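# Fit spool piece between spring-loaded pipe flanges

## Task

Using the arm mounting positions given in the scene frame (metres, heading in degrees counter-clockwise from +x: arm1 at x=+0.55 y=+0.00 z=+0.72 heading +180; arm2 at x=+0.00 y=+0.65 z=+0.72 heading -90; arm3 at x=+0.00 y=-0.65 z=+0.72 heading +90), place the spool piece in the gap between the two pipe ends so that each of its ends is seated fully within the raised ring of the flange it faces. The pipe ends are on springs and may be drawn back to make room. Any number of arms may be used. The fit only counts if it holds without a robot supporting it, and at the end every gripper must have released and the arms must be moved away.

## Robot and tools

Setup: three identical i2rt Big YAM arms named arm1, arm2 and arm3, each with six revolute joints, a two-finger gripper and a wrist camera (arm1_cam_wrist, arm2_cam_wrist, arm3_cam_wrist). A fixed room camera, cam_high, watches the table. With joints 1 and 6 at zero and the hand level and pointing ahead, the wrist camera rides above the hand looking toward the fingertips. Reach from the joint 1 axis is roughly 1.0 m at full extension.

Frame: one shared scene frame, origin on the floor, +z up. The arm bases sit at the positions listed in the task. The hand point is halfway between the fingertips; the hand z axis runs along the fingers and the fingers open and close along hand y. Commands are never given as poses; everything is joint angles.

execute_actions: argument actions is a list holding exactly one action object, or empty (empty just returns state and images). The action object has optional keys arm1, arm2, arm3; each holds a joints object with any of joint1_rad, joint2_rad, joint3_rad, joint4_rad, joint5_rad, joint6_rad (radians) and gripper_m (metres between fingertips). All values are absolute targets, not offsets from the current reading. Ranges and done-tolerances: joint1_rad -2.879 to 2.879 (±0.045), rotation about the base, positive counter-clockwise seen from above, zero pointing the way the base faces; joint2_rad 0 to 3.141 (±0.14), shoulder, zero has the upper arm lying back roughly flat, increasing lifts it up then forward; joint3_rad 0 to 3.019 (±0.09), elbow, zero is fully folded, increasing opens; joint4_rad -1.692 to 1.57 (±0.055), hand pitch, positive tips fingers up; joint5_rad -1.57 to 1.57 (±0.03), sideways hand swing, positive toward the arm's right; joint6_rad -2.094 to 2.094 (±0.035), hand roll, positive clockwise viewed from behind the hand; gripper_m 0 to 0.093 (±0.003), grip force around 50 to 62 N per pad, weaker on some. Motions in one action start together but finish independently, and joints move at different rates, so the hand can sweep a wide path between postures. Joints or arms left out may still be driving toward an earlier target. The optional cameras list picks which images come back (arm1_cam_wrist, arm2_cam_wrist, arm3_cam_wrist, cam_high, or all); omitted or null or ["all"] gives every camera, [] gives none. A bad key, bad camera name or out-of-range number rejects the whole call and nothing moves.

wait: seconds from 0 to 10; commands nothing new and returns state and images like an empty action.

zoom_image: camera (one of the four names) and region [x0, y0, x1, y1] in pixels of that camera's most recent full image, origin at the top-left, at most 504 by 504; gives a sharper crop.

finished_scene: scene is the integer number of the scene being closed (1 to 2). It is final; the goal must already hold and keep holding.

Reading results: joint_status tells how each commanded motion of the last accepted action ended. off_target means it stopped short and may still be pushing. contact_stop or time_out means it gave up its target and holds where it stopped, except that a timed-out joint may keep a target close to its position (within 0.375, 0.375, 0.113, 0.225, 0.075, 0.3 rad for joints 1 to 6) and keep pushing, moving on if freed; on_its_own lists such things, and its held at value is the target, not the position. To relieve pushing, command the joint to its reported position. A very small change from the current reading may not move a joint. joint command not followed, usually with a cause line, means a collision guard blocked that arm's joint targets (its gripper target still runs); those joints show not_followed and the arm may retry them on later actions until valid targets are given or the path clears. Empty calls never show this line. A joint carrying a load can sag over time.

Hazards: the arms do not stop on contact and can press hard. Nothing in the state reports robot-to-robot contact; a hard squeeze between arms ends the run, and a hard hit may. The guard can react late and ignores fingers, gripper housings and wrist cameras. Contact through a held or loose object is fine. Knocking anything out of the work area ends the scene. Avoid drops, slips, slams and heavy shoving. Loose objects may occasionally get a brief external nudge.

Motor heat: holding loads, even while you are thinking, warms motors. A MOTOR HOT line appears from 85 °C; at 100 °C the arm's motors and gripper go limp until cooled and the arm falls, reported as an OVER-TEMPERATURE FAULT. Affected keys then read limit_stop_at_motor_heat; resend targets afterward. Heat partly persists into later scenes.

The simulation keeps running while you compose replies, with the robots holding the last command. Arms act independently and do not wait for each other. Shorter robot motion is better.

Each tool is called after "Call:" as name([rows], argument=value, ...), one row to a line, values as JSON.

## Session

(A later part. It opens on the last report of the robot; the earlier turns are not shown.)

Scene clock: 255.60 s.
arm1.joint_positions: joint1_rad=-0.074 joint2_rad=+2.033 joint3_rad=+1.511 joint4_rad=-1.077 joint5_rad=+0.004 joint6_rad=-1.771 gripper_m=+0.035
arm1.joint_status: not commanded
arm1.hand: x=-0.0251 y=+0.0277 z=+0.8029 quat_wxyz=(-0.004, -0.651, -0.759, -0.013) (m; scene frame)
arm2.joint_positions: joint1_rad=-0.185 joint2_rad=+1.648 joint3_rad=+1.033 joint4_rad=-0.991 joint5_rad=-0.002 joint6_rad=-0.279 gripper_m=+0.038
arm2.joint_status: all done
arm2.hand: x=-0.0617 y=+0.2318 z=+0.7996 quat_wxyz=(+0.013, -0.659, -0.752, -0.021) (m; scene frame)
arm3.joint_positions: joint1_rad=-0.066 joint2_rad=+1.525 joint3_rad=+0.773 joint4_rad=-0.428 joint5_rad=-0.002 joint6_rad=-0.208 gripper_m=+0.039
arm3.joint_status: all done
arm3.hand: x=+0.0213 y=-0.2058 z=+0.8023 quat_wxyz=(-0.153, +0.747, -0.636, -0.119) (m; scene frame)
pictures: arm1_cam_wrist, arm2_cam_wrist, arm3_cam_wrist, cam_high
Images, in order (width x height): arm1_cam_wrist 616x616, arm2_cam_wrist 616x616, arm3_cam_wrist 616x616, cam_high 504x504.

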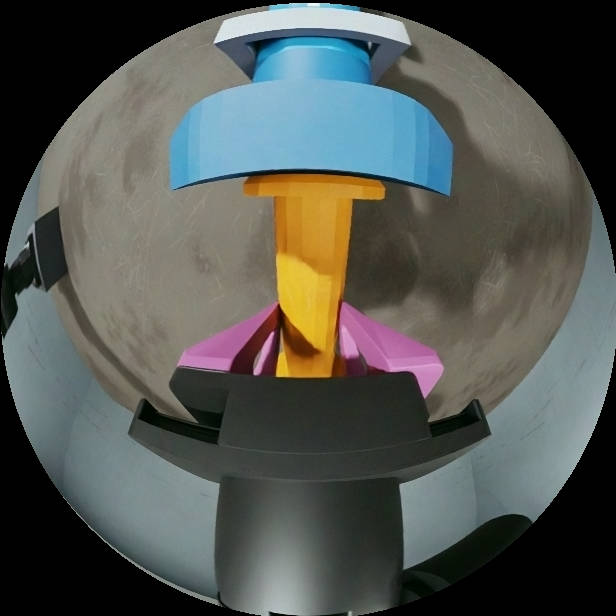

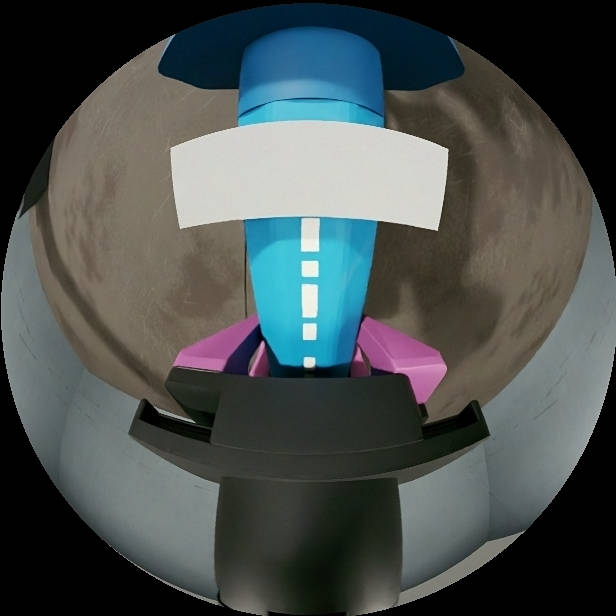

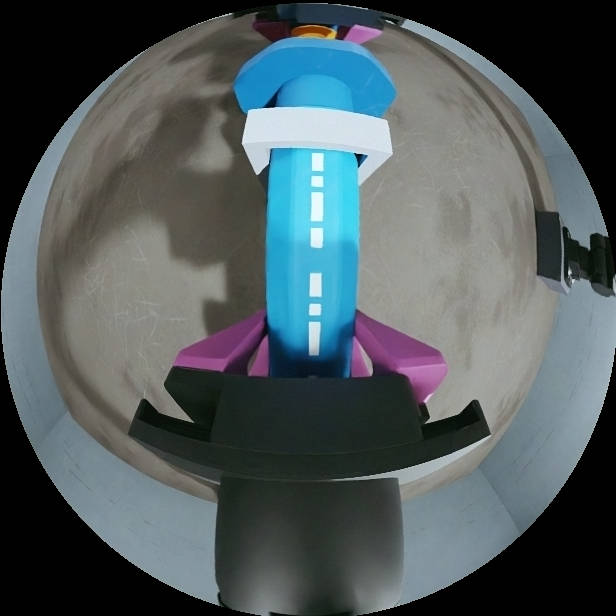

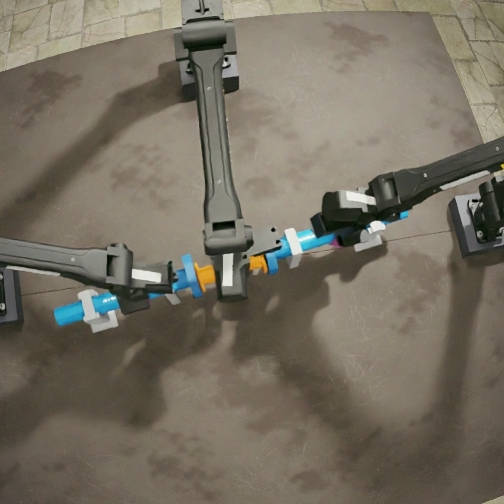

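Call:
execute_actions([
  {"arm3":{"joints":{"joint1_rad":-0.08,"joint2_rad":1.46,"joint3_rad":0.71,"joint4_rad":-0.41}},"arm2":{"joints":{"joint1_rad":-0.2,"joint2_rad":1.54,"joint3_rad":0.93,"joint4_rad":-0.92}}},
], cameras=[])

Call:
execute_actions([
  {"arm1":{"joints":{"joint2_rad":1.96}}},
], cameras=[])

Call:
execute_actions([
  {"arm1":{"joints":{"joint2_rad":2.02}}},
], cameras=["arm1_cam_wrist","cam_high"])

Scene clock: 273.03 s.
arm1.joint_positions: joint1_rad=-0.074 joint2_rad=+2.033 joint3_rad=+1.511 joint4_rad=-1.078 joint5_rad=+0.002 joint6_rad=-1.772 gripper_m=+0.035
arm1.joint_status: not commanded
arm1.hand: x=-0.0249 y=+0.0274 z=+0.8029 quat_wxyz=(-0.005, -0.650, -0.759, -0.013) (m; scene frame)
arm2.joint_positions: joint1_rad=-0.186 joint2_rad=+1.592 joint3_rad=+0.965 joint4_rad=-0.881 joint5_rad=-0.003 joint6_rad=-0.279 gripper_m=+0.038
arm2.joint_status: all done
arm2.hand: x=-0.0619 y=+0.2315 z=+0.8010 quat_wxyz=(-0.013, -0.659, -0.752, +0.020) (m; scene frame)
arm3.joint_positions: joint1_rad=-0.067 joint2_rad=+1.507 joint3_rad=+0.746 joint4_rad=-0.388 joint5_rad=-0.002 joint6_rad=-0.210 gripper_m=+0.039
arm3.joint_status: all done
arm3.hand: x=+0.0213 y=-0.2080 z=+0.8036 quat_wxyz=(-0.165, +0.745, -0.633, -0.128) (m; scene frame)
pictures: none
No camera images: the call's "cameras" was empty. Leave "cameras" out to get every camera's image.

Scene clock: 273.83 s.
arm1.joint_positions: joint1_rad=-0.074 joint2_rad=+1.989 joint3_rad=+1.511 joint4_rad=-1.078 joint5_rad=+0.002 joint6_rad=-1.772 gripper_m=+0.035
arm1.joint_status: all done
arm1.hand: x=-0.0300 y=+0.0273 z=+0.8278 quat_wxyz=(+0.013, -0.650, -0.760, +0.001) (m; scene frame)
arm2.joint_positions: joint1_rad=-0.186 joint2_rad=+1.592 joint3_rad=+0.965 joint4_rad=-0.881 joint5_rad=-0.003 joint6_rad=-0.279 gripper_m=+0.038
arm2.joint_status: not commanded
arm2.hand: x=-0.0619 y=+0.2315 z=+0.8010 quat_wxyz=(-0.013, -0.659, -0.752, +0.020) (m; scene frame)
arm3.joint_positions: joint1_rad=-0.067 joint2_rad=+1.507 joint3_rad=+0.746 joint4_rad=-0.388 joint5_rad=-0.002 joint6_rad=-0.210 gripper_m=+0.039
arm3.joint_status: not commanded
arm3.hand: x=+0.0213 y=-0.2080 z=+0.8036 quat_wxyz=(-0.165, +0.745, -0.633, -0.128) (m; scene frame)
pictures: none
No camera images: the call's "cameras" was empty. Leave "cameras" out to get every camera's image.

Scene clock: 274.63 s.
arm1.joint_positions: joint1_rad=-0.074 joint2_rad=+2.023 joint3_rad=+1.511 joint4_rad=-1.078 joint5_rad=+0.002 joint6_rad=-1.772 gripper_m=+0.035
arm1.joint_status: all done
arm1.hand: x=-0.0261 y=+0.0274 z=+0.8088 quat_wxyz=(-0.001, -0.650, -0.760, -0.010) (m; scene frame)
arm2.joint_positions: joint1_rad=-0.186 joint2_rad=+1.592 joint3_rad=+0.965 joint4_rad=-0.881 joint5_rad=-0.003 joint6_rad=-0.279 gripper_m=+0.038
arm2.joint_status: not commanded
arm2.hand: x=-0.0619 y=+0.2315 z=+0.8010 quat_wxyz=(-0.013, -0.659, -0.752, +0.020) (m; scene frame)
arm3.joint_positions: joint1_rad=-0.067 joint2_rad=+1.507 joint3_rad=+0.746 joint4_rad=-0.388 joint5_rad=-0.002 joint6_rad=-0.210 gripper_m=+0.039
arm3.joint_status: not commanded
arm3.hand: x=+0.0213 y=-0.2080 z=+0.8036 quat_wxyz=(-0.165, +0.745, -0.633, -0.128) (m; scene frame)
pictures: arm1_cam_wrist, cam_high
Images, in order (width x height): arm1_cam_wrist 616x616, cam_high 504x504.

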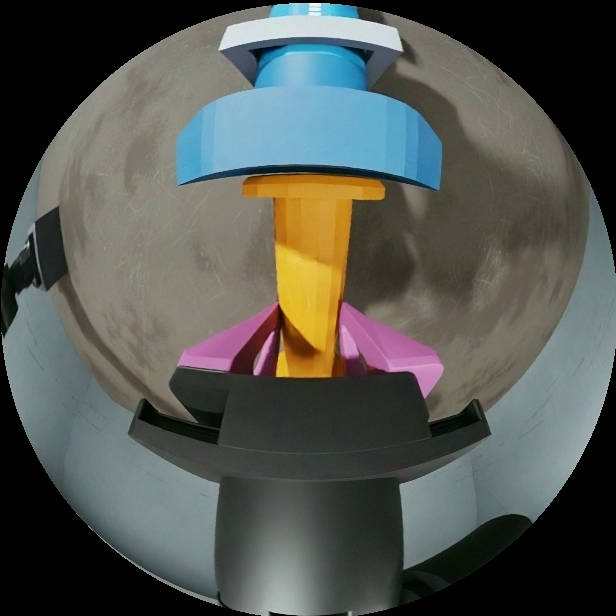

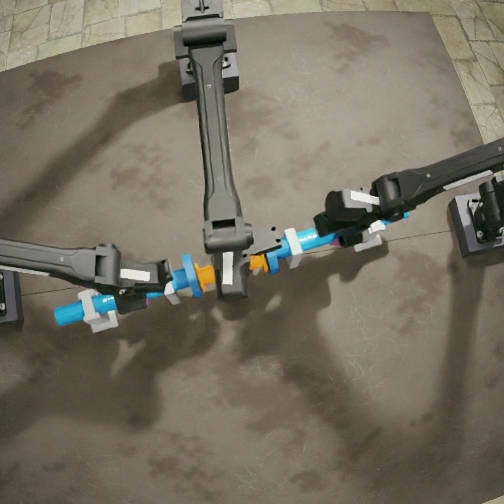

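Call:
execute_actions([
  {"arm3":{"joints":{"joint1_rad":-0.06,"joint2_rad":1.575,"joint3_rad":0.83,"joint4_rad":-0.43}},"arm2":{"joints":{"joint1_rad":-0.165,"joint2_rad":1.69,"joint3_rad":1.09,"joint4_rad":-0.98}}},
])

Call:
zoom_image(camera="cam_high", region=[150,200,330,330])

Scene clock: 280.43 s.
arm1.joint_positions: joint1_rad=-0.074 joint2_rad=+2.023 joint3_rad=+1.511 joint4_rad=-1.078 joint5_rad=+0.004 joint6_rad=-1.771 gripper_m=+0.035
arm1.joint_status: not commanded
arm1.hand: x=-0.0260 y=+0.0276 z=+0.8084 quat_wxyz=(-0.001, -0.651, -0.759, -0.010) (m; scene frame)
arm2.joint_positions: joint1_rad=-0.184 joint2_rad=+1.650 joint3_rad=+1.033 joint4_rad=-0.990 joint5_rad=+0.000 joint6_rad=-0.277 gripper_m=+0.038
arm2.joint_status: all done
arm2.hand: x=-0.0616 y=+0.2318 z=+0.7992 quat_wxyz=(+0.015, -0.659, -0.752, -0.021) (m; scene frame)
arm3.joint_positions: joint1_rad=-0.067 joint2_rad=+1.524 joint3_rad=+0.772 joint4_rad=-0.428 joint5_rad=-0.002 joint6_rad=-0.206 gripper_m=+0.039
arm3.joint_status: all done
arm3.hand: x=+0.0214 y=-0.2059 z=+0.8025 quat_wxyz=(-0.153, +0.746, -0.637, -0.119) (m; scene frame)
pictures: arm1_cam_wrist, arm2_cam_wrist, arm3_cam_wrist, cam_high
Images, in order (width x height): arm1_cam_wrist 616x616, arm2_cam_wrist 616x616, arm3_cam_wrist 616x616, cam_high 504x504.

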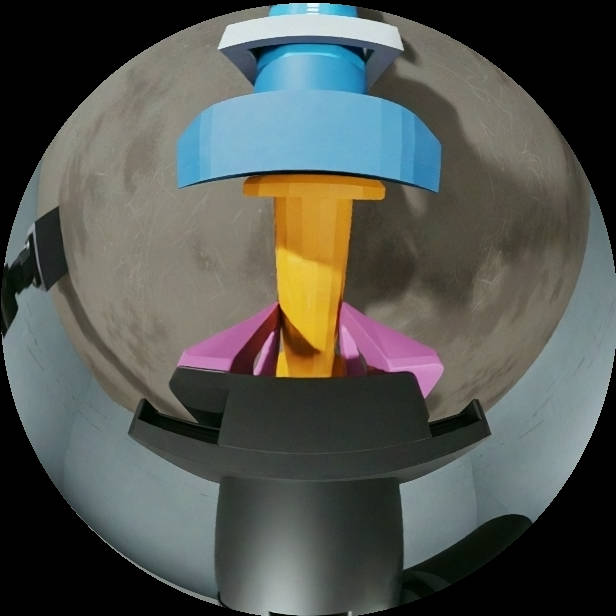

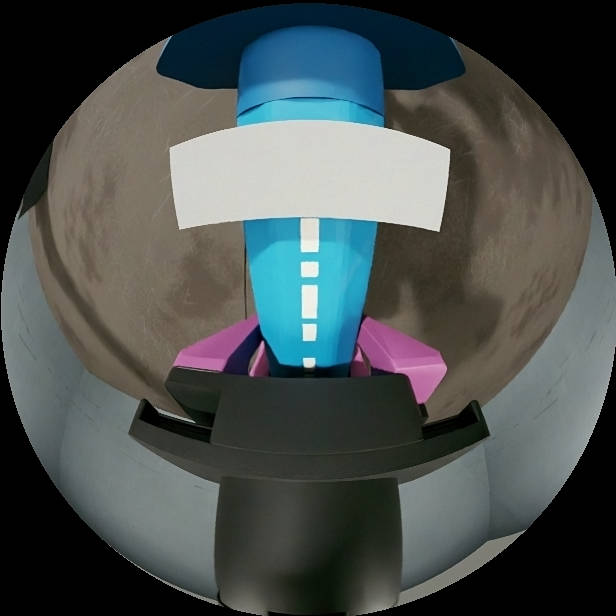

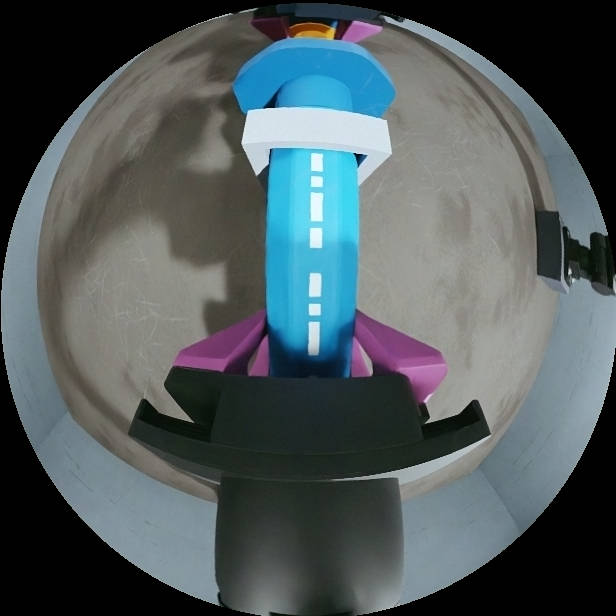

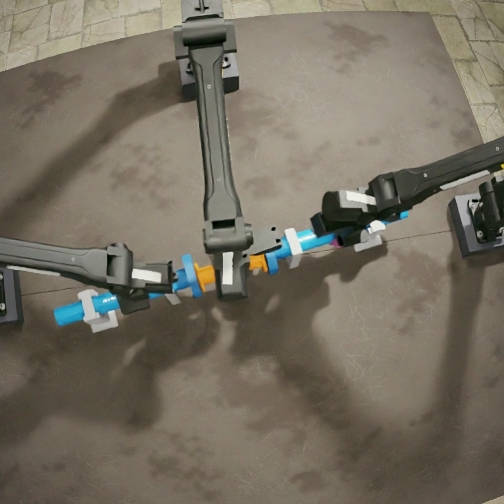

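Region (150, 200, 330, 330) of cam_high's 504x504 image, scaled by 2.800, with more detail than that image has.

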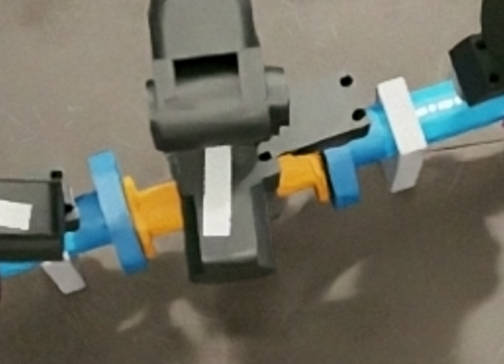

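Call:
execute_actions([
  {"arm3":{"joints":{"gripper_m":0.09,"joint2_rad":1.52,"joint3_rad":0.77}},"arm2":{"joints":{"gripper_m":0.09,"joint2_rad":1.65,"joint3_rad":1.03}}},
], cameras=[])

Call:
execute_actions([
  {"arm3":{"joints":{"joint1_rad":0.35,"joint2_rad":1.45,"joint3_rad":0.95,"joint4_rad":-0.3,"joint6_rad":0}},"arm2":{"joints":{"joint2_rad":1.3,"joint3_rad":0.95,"joint4_rad":-0.5}}},
])

Scene clock: 300.03 s.
arm1.joint_positions: joint1_rad=-0.074 joint2_rad=+2.023 joint3_rad=+1.511 joint4_rad=-1.078 joint5_rad=+0.004 joint6_rad=-1.771 gripper_m=+0.035
arm1.joint_status: not commanded
arm1.hand: x=-0.0260 y=+0.0276 z=+0.8084 quat_wxyz=(-0.001, -0.651, -0.759, -0.010) (m; scene frame)
arm2.joint_positions: joint1_rad=-0.178 joint2_rad=+1.648 joint3_rad=+1.033 joint4_rad=-0.989 joint5_rad=+0.000 joint6_rad=-0.279 gripper_m=+0.090
arm2.joint_status: all done
arm2.hand: x=-0.0592 y=+0.2309 z=+0.7996 quat_wxyz=(+0.014, -0.656, -0.755, -0.020) (m; scene frame)
arm3.joint_positions: joint1_rad=-0.067 joint2_rad=+1.522 joint3_rad=+0.772 joint4_rad=-0.428 joint5_rad=-0.002 joint6_rad=-0.213 gripper_m=+0.090
arm3.joint_status: all done
arm3.hand: x=+0.0214 y=-0.2057 z=+0.8033 quat_wxyz=(-0.154, +0.748, -0.634, -0.119) (m; scene frame)
pictures: none
No camera images: the call's "cameras" was empty. Leave "cameras" out to get every camera's image.

Scene clock: 301.33 s.
arm1.joint_positions: joint1_rad=-0.074 joint2_rad=+2.023 joint3_rad=+1.511 joint4_rad=-1.079 joint5_rad=+0.004 joint6_rad=-1.771 gripper_m=+0.035
arm1.joint_status: not commanded
arm1.hand: x=-0.0258 y=+0.0276 z=+0.8084 quat_wxyz=(-0.001, -0.651, -0.759, -0.011) (m; scene frame)
arm2.joint_positions: joint1_rad=-0.178 joint2_rad=+1.294 joint3_rad=+0.946 joint4_rad=-0.516 joint5_rad=+0.000 joint6_rad=-0.279 gripper_m=+0.090
arm2.joint_status: all done
arm2.hand: x=-0.0703 y=+0.1495 z=+0.9579 quat_wxyz=(-0.184, -0.617, -0.710, +0.285) (m; scene frame)
arm3.joint_positions: joint1_rad=+0.361 joint2_rad=+1.451 joint3_rad=+0.925 joint4_rad=-0.312 joint5_rad=-0.002 joint6_rad=-0.008 gripper_m=+0.090
arm3.joint_status: all done
arm3.hand: x=-0.1996 y=-0.1495 z=+0.9187 quat_wxyz=(-0.201, +0.775, -0.521, -0.296) (m; scene frame)
pictures: arm1_cam_wrist, arm2_cam_wrist, arm3_cam_wrist, cam_high
Images, in order (width x height): arm1_cam_wrist 616x616, arm2_cam_wrist 616x616, arm3_cam_wrist 616x616, cam_high 504x504.

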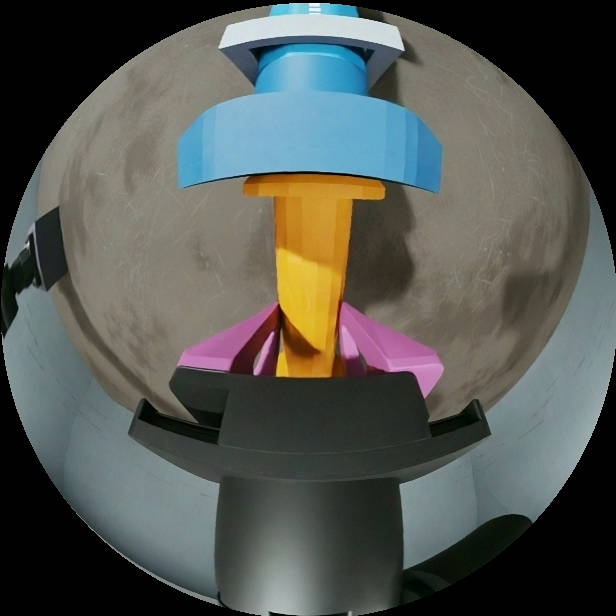

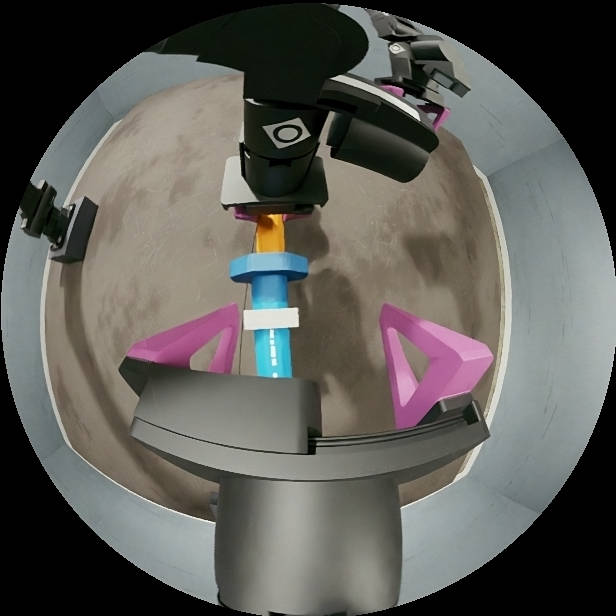

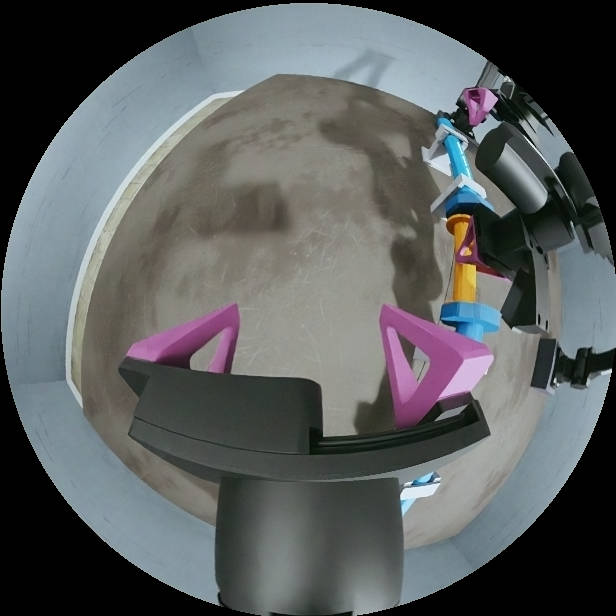

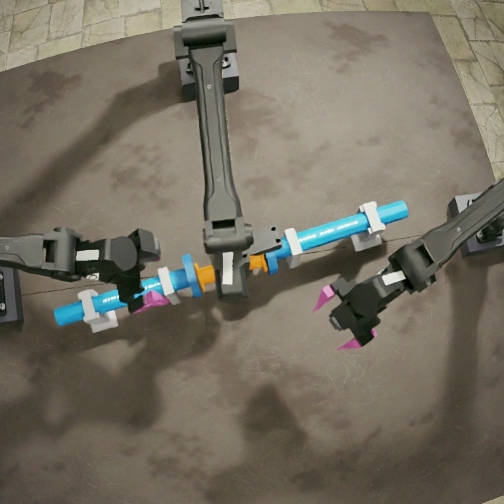

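Call:
zoom_image(camera="arm3_cam_wrist", region=[410,170,530,350])

Region (410, 170, 530, 350) of arm3_cam_wrist's 616x616 image, scaled by 2.800, with more detail than that image has.

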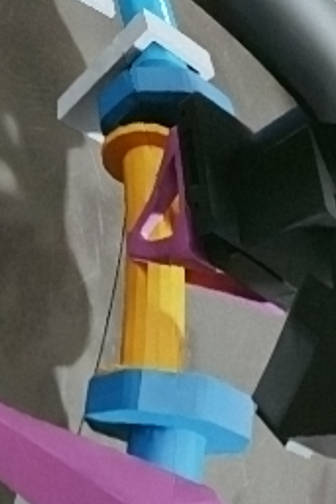

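Call:
execute_actions([
  {"arm1":{"joints":{"joint2_rad":1.972}}},
])

Call:
zoom_image(camera="arm3_cam_wrist", region=[410,170,530,350])

Scene clock: 306.57 s.
arm1.joint_positions: joint1_rad=-0.074 joint2_rad=+2.023 joint3_rad=+1.511 joint4_rad=-1.079 joint5_rad=+0.004 joint6_rad=-1.771 gripper_m=+0.035
arm1.joint_status: all done
arm1.hand: x=-0.0258 y=+0.0276 z=+0.8084 quat_wxyz=(-0.001, -0.651, -0.759, -0.011) (m; scene frame)
arm2.joint_positions: joint1_rad=-0.178 joint2_rad=+1.294 joint3_rad=+0.946 joint4_rad=-0.516 joint5_rad=+0.000 joint6_rad=-0.279 gripper_m=+0.090
arm2.joint_status: not commanded
arm2.hand: x=-0.0703 y=+0.1495 z=+0.9579 quat_wxyz=(-0.184, -0.617, -0.710, +0.285) (m; scene frame)
arm3.joint_positions: joint1_rad=+0.361 joint2_rad=+1.451 joint3_rad=+0.925 joint4_rad=-0.312 joint5_rad=-0.002 joint6_rad=-0.007 gripper_m=+0.090
arm3.joint_status: not commanded
arm3.hand: x=-0.1996 y=-0.1495 z=+0.9187 quat_wxyz=(-0.201, +0.775, -0.521, -0.296) (m; scene frame)
pictures: arm1_cam_wrist, arm2_cam_wrist, arm3_cam_wrist, cam_high
Images, in order (width x height): arm1_cam_wrist 616x616, arm2_cam_wrist 616x616, arm3_cam_wrist 616x616, cam_high 504x504.

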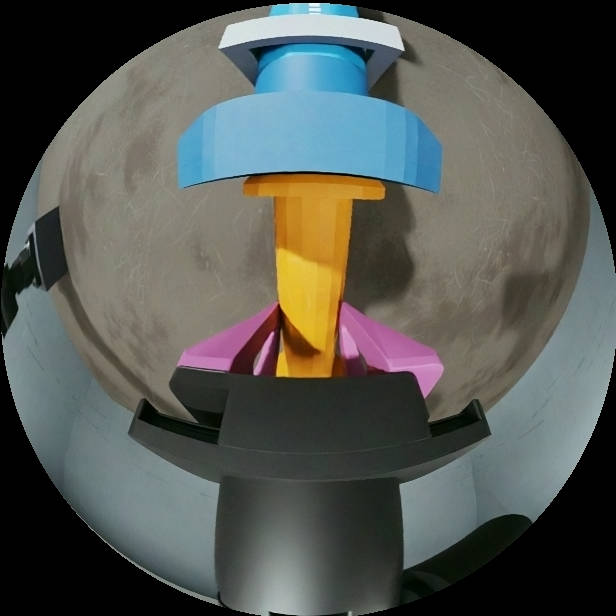

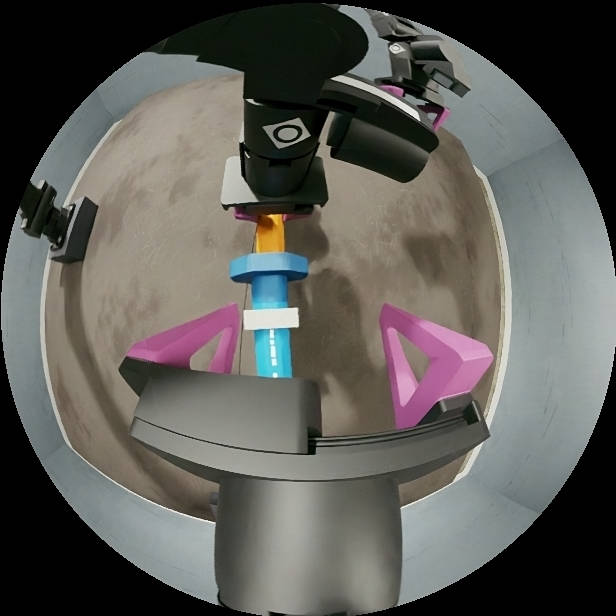

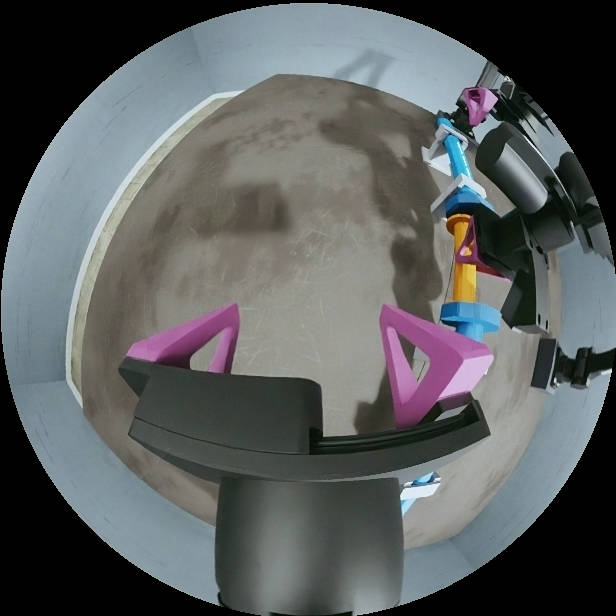

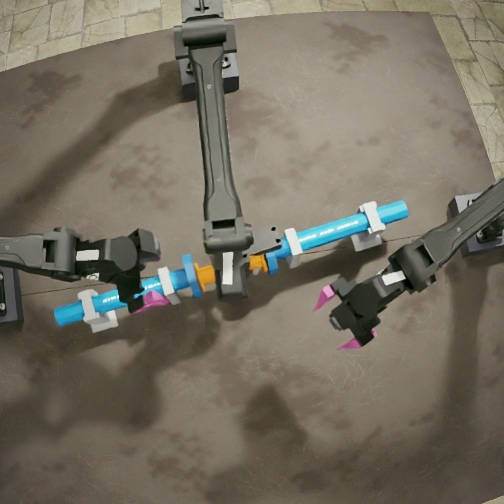

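Region (410, 170, 530, 350) of arm3_cam_wrist's 616x616 image, scaled by 2.800, with more detail than that image has.

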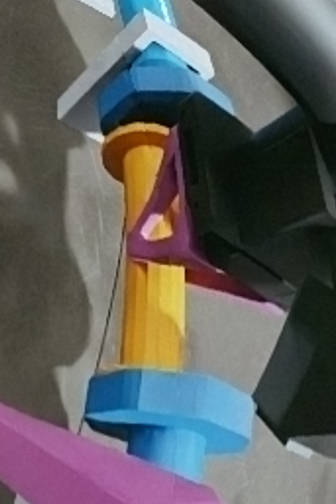

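Call:
execute_actions([
  {"arm1":{"joints":{"joint2_rad":1.94}}},
])

Call:
zoom_image(camera="arm3_cam_wrist", region=[410,170,530,350])

Scene clock: 310.50 s.
arm1.joint_positions: joint1_rad=-0.074 joint2_rad=+2.020 joint3_rad=+1.511 joint4_rad=-1.079 joint5_rad=+0.004 joint6_rad=-1.770 gripper_m=+0.035
arm1.joint_status: all done
arm1.hand: x=-0.0263 y=+0.0276 z=+0.8105 quat_wxyz=(+0.000, -0.651, -0.759, -0.009) (m; scene frame)
arm2.joint_positions: joint1_rad=-0.178 joint2_rad=+1.294 joint3_rad=+0.946 joint4_rad=-0.516 joint5_rad=+0.000 joint6_rad=-0.279 gripper_m=+0.090
arm2.joint_status: not commanded
arm2.hand: x=-0.0703 y=+0.1495 z=+0.9579 quat_wxyz=(-0.184, -0.617, -0.710, +0.285) (m; scene frame)
arm3.joint_positions: joint1_rad=+0.361 joint2_rad=+1.451 joint3_rad=+0.925 joint4_rad=-0.312 joint5_rad=-0.002 joint6_rad=-0.007 gripper_m=+0.090
arm3.joint_status: not commanded
arm3.hand: x=-0.1996 y=-0.1495 z=+0.9187 quat_wxyz=(-0.201, +0.775, -0.521, -0.296) (m; scene frame)
pictures: arm1_cam_wrist, arm2_cam_wrist, arm3_cam_wrist, cam_high
Images, in order (width x height): arm1_cam_wrist 616x616, arm2_cam_wrist 616x616, arm3_cam_wrist 616x616, cam_high 504x504.

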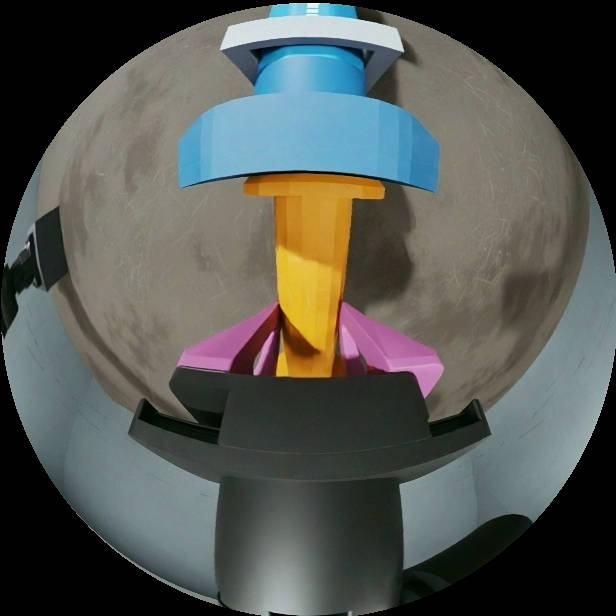

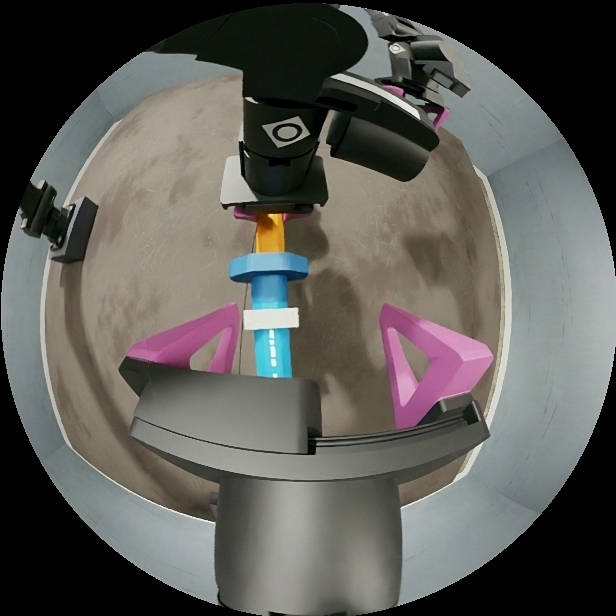

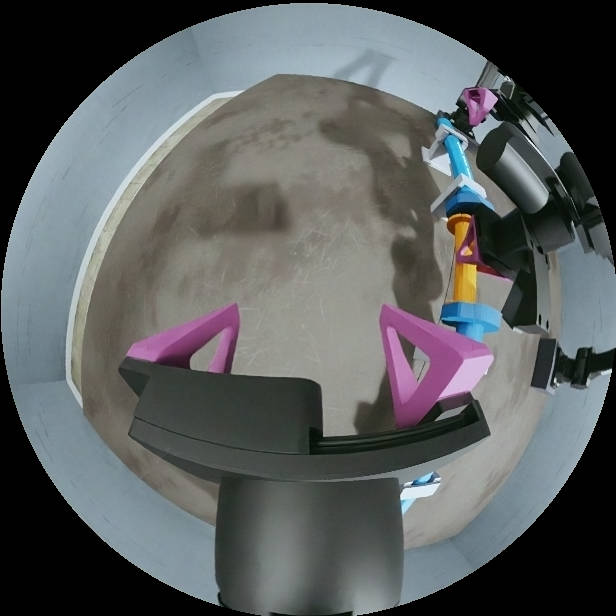

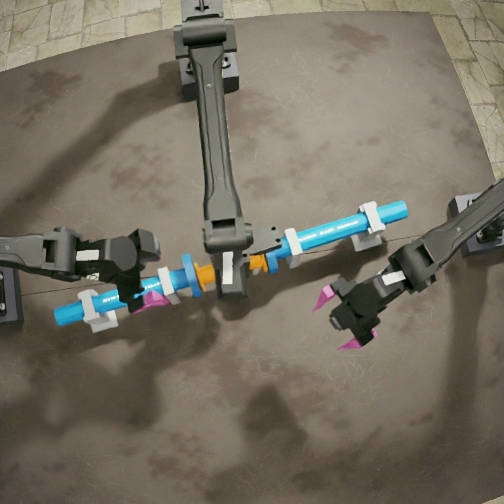

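Region (410, 170, 530, 350) of arm3_cam_wrist's 616x616 image, scaled by 2.800, with more detail than that image has.

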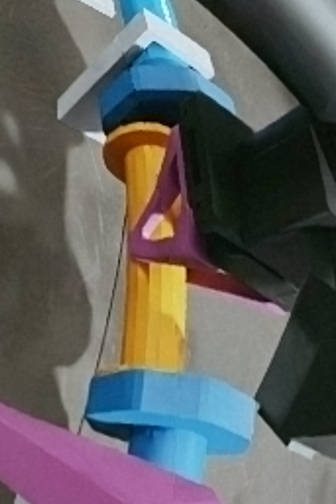

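Call:
execute_actions([
  {"arm1":{"joints":{"joint2_rad":1.90}}},
])

Call:
zoom_image(camera="arm3_cam_wrist", region=[410,170,530,350])

Scene clock: 322.43 s.
arm1.joint_positions: joint1_rad=-0.073 joint2_rad=+1.977 joint3_rad=+1.511 joint4_rad=-1.096 joint5_rad=+0.003 joint6_rad=-1.775 gripper_m=+0.035
arm1.joint_status: all done
arm1.hand: x=-0.0265 y=+0.0270 z=+0.8343 quat_wxyz=(+0.010, -0.649, -0.761, -0.002) (m; scene frame)
arm2.joint_positions: joint1_rad=-0.178 joint2_rad=+1.294 joint3_rad=+0.946 joint4_rad=-0.516 joint5_rad=+0.000 joint6_rad=-0.279 gripper_m=+0.090
arm2.joint_status: not commanded
arm2.hand: x=-0.0703 y=+0.1495 z=+0.9579 quat_wxyz=(-0.184, -0.617, -0.710, +0.285) (m; scene frame)
arm3.joint_positions: joint1_rad=+0.361 joint2_rad=+1.451 joint3_rad=+0.925 joint4_rad=-0.312 joint5_rad=-0.002 joint6_rad=-0.007 gripper_m=+0.090
arm3.joint_status: not commanded
arm3.hand: x=-0.1996 y=-0.1495 z=+0.9187 quat_wxyz=(-0.201, +0.775, -0.521, -0.296) (m; scene frame)
pictures: arm1_cam_wrist, arm2_cam_wrist, arm3_cam_wrist, cam_high
Images, in order (width x height): arm1_cam_wrist 616x616, arm2_cam_wrist 616x616, arm3_cam_wrist 616x616, cam_high 504x504.

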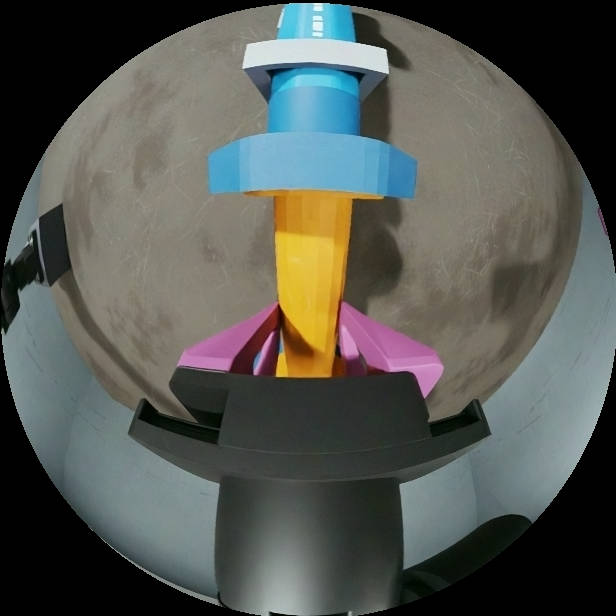

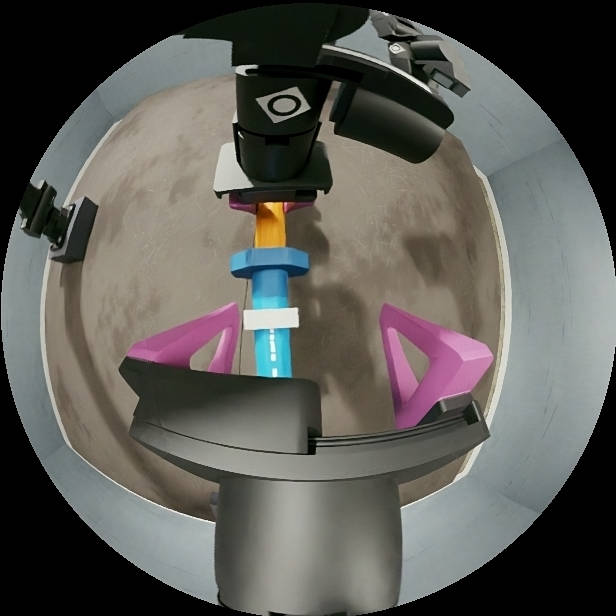

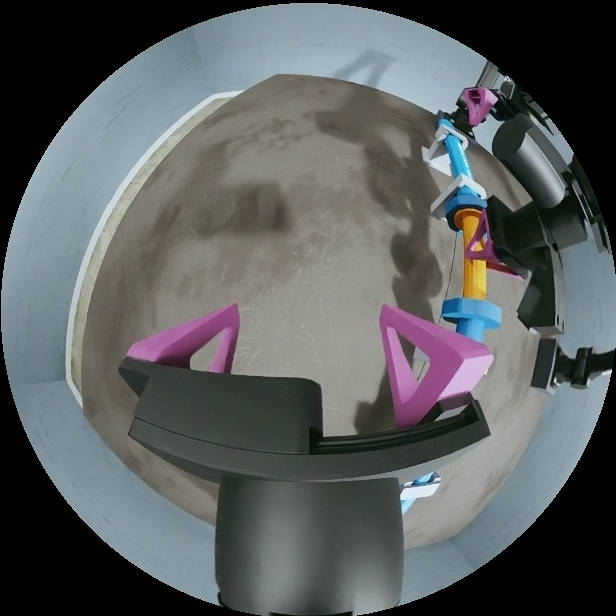

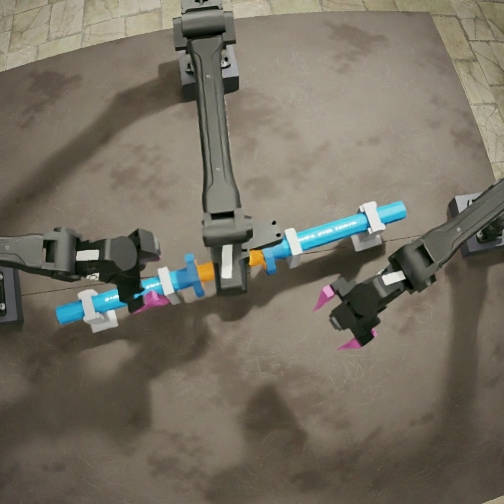

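Region (410, 170, 530, 350) of arm3_cam_wrist's 616x616 image, scaled by 2.800, with more detail than that image has.

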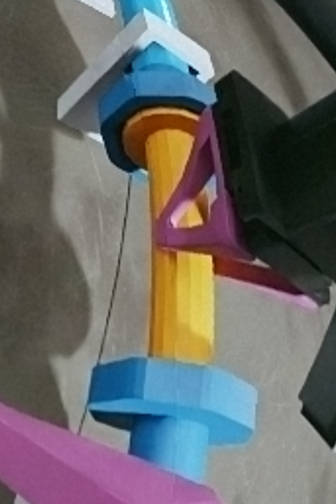

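Call:
execute_actions([
  {"arm1":{"joints":{"joint2_rad":1.977,"gripper_m":0.09}}},
], cameras=[])

Call:
execute_actions([
  {"arm1":{"joints":{"joint2_rad":1.5,"joint3_rad":1.4,"joint4_rad":-1.4}},"arm2":{"joints":{"joint2_rad":1.0}},"arm3":{"joints":{"joint2_rad":1.1}}},
], cameras=["cam_high","arm1_cam_wrist"])

Call:
zoom_image(camera="cam_high", region=[150,200,330,330])

Scene clock: 326.47 s.
arm1.joint_positions: joint1_rad=-0.073 joint2_rad=+1.978 joint3_rad=+1.521 joint4_rad=-1.097 joint5_rad=+0.003 joint6_rad=-1.775 gripper_m=+0.090
arm1.joint_status: all done
arm1.hand: x=-0.0303 y=+0.0271 z=+0.8370 quat_wxyz=(+0.013, -0.649, -0.761, +0.001) (m; scene frame)
arm2.joint_positions: joint1_rad=-0.178 joint2_rad=+1.294 joint3_rad=+0.946 joint4_rad=-0.516 joint5_rad=+0.000 joint6_rad=-0.279 gripper_m=+0.090
arm2.joint_status: not commanded
arm2.hand: x=-0.0703 y=+0.1495 z=+0.9579 quat_wxyz=(-0.184, -0.617, -0.710, +0.285) (m; scene frame)
arm3.joint_positions: joint1_rad=+0.361 joint2_rad=+1.451 joint3_rad=+0.925 joint4_rad=-0.312 joint5_rad=-0.002 joint6_rad=-0.007 gripper_m=+0.090
arm3.joint_status: not commanded
arm3.hand: x=-0.1996 y=-0.1495 z=+0.9187 quat_wxyz=(-0.201, +0.775, -0.521, -0.296) (m; scene frame)
pictures: none
No camera images: the call's "cameras" was empty. Leave "cameras" out to get every camera's image.

Scene clock: 327.87 s.
arm1.joint_positions: joint1_rad=-0.073 joint2_rad=+1.491 joint3_rad=+1.393 joint4_rad=-1.389 joint5_rad=+0.003 joint6_rad=-1.775 gripper_m=+0.090
arm1.joint_status: all done
arm1.hand: x=+0.0915 y=+0.0192 z=+1.0307 quat_wxyz=(+0.040, -0.648, -0.760, +0.022) (m; scene frame)
arm2.joint_positions: joint1_rad=-0.178 joint2_rad=+0.998 joint3_rad=+0.946 joint4_rad=-0.511 joint5_rad=+0.000 joint6_rad=-0.279 gripper_m=+0.090
arm2.joint_status: all done
arm2.hand: x=-0.0650 y=+0.1863 z=+1.0967 quat_wxyz=(-0.259, -0.576, -0.664, +0.400) (m; scene frame)
arm3.joint_positions: joint1_rad=+0.361 joint2_rad=+1.095 joint3_rad=+0.925 joint4_rad=-0.312 joint5_rad=-0.002 joint6_rad=-0.007 gripper_m=+0.090
arm3.joint_status: all done
arm3.hand: x=-0.1864 y=-0.1826 z=+1.0983 quat_wxyz=(-0.291, +0.710, -0.477, -0.428) (m; scene frame)
pictures: arm1_cam_wrist, cam_high
Images, in order (width x height): arm1_cam_wrist 616x616, cam_high 504x504.

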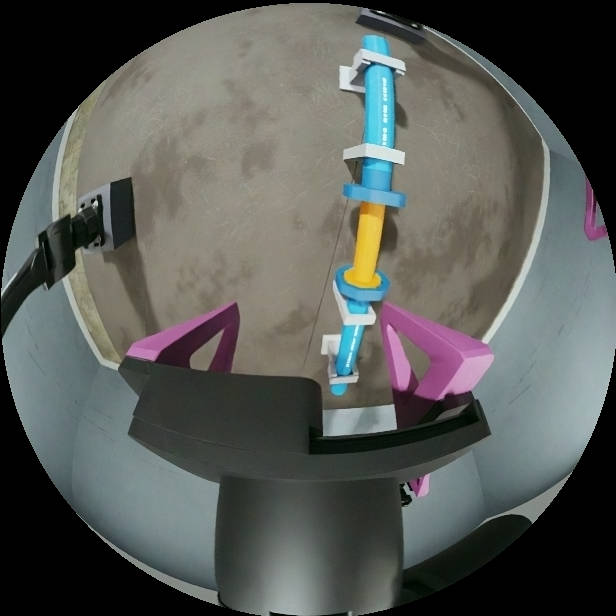

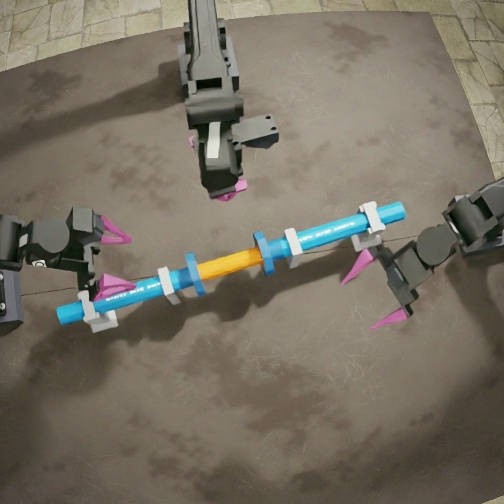

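Region (150, 200, 330, 330) of cam_high's 504x504 image, scaled by 2.800, with more detail than that image has.

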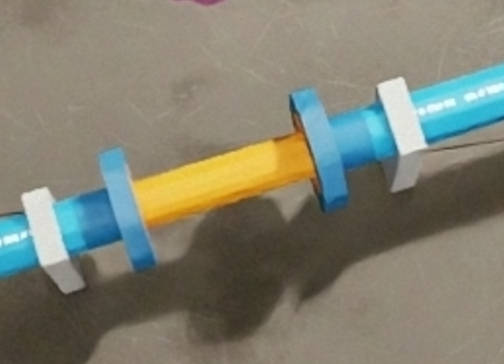

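Call:
finished_scene(scene=1)

The scene is finished: the task was done.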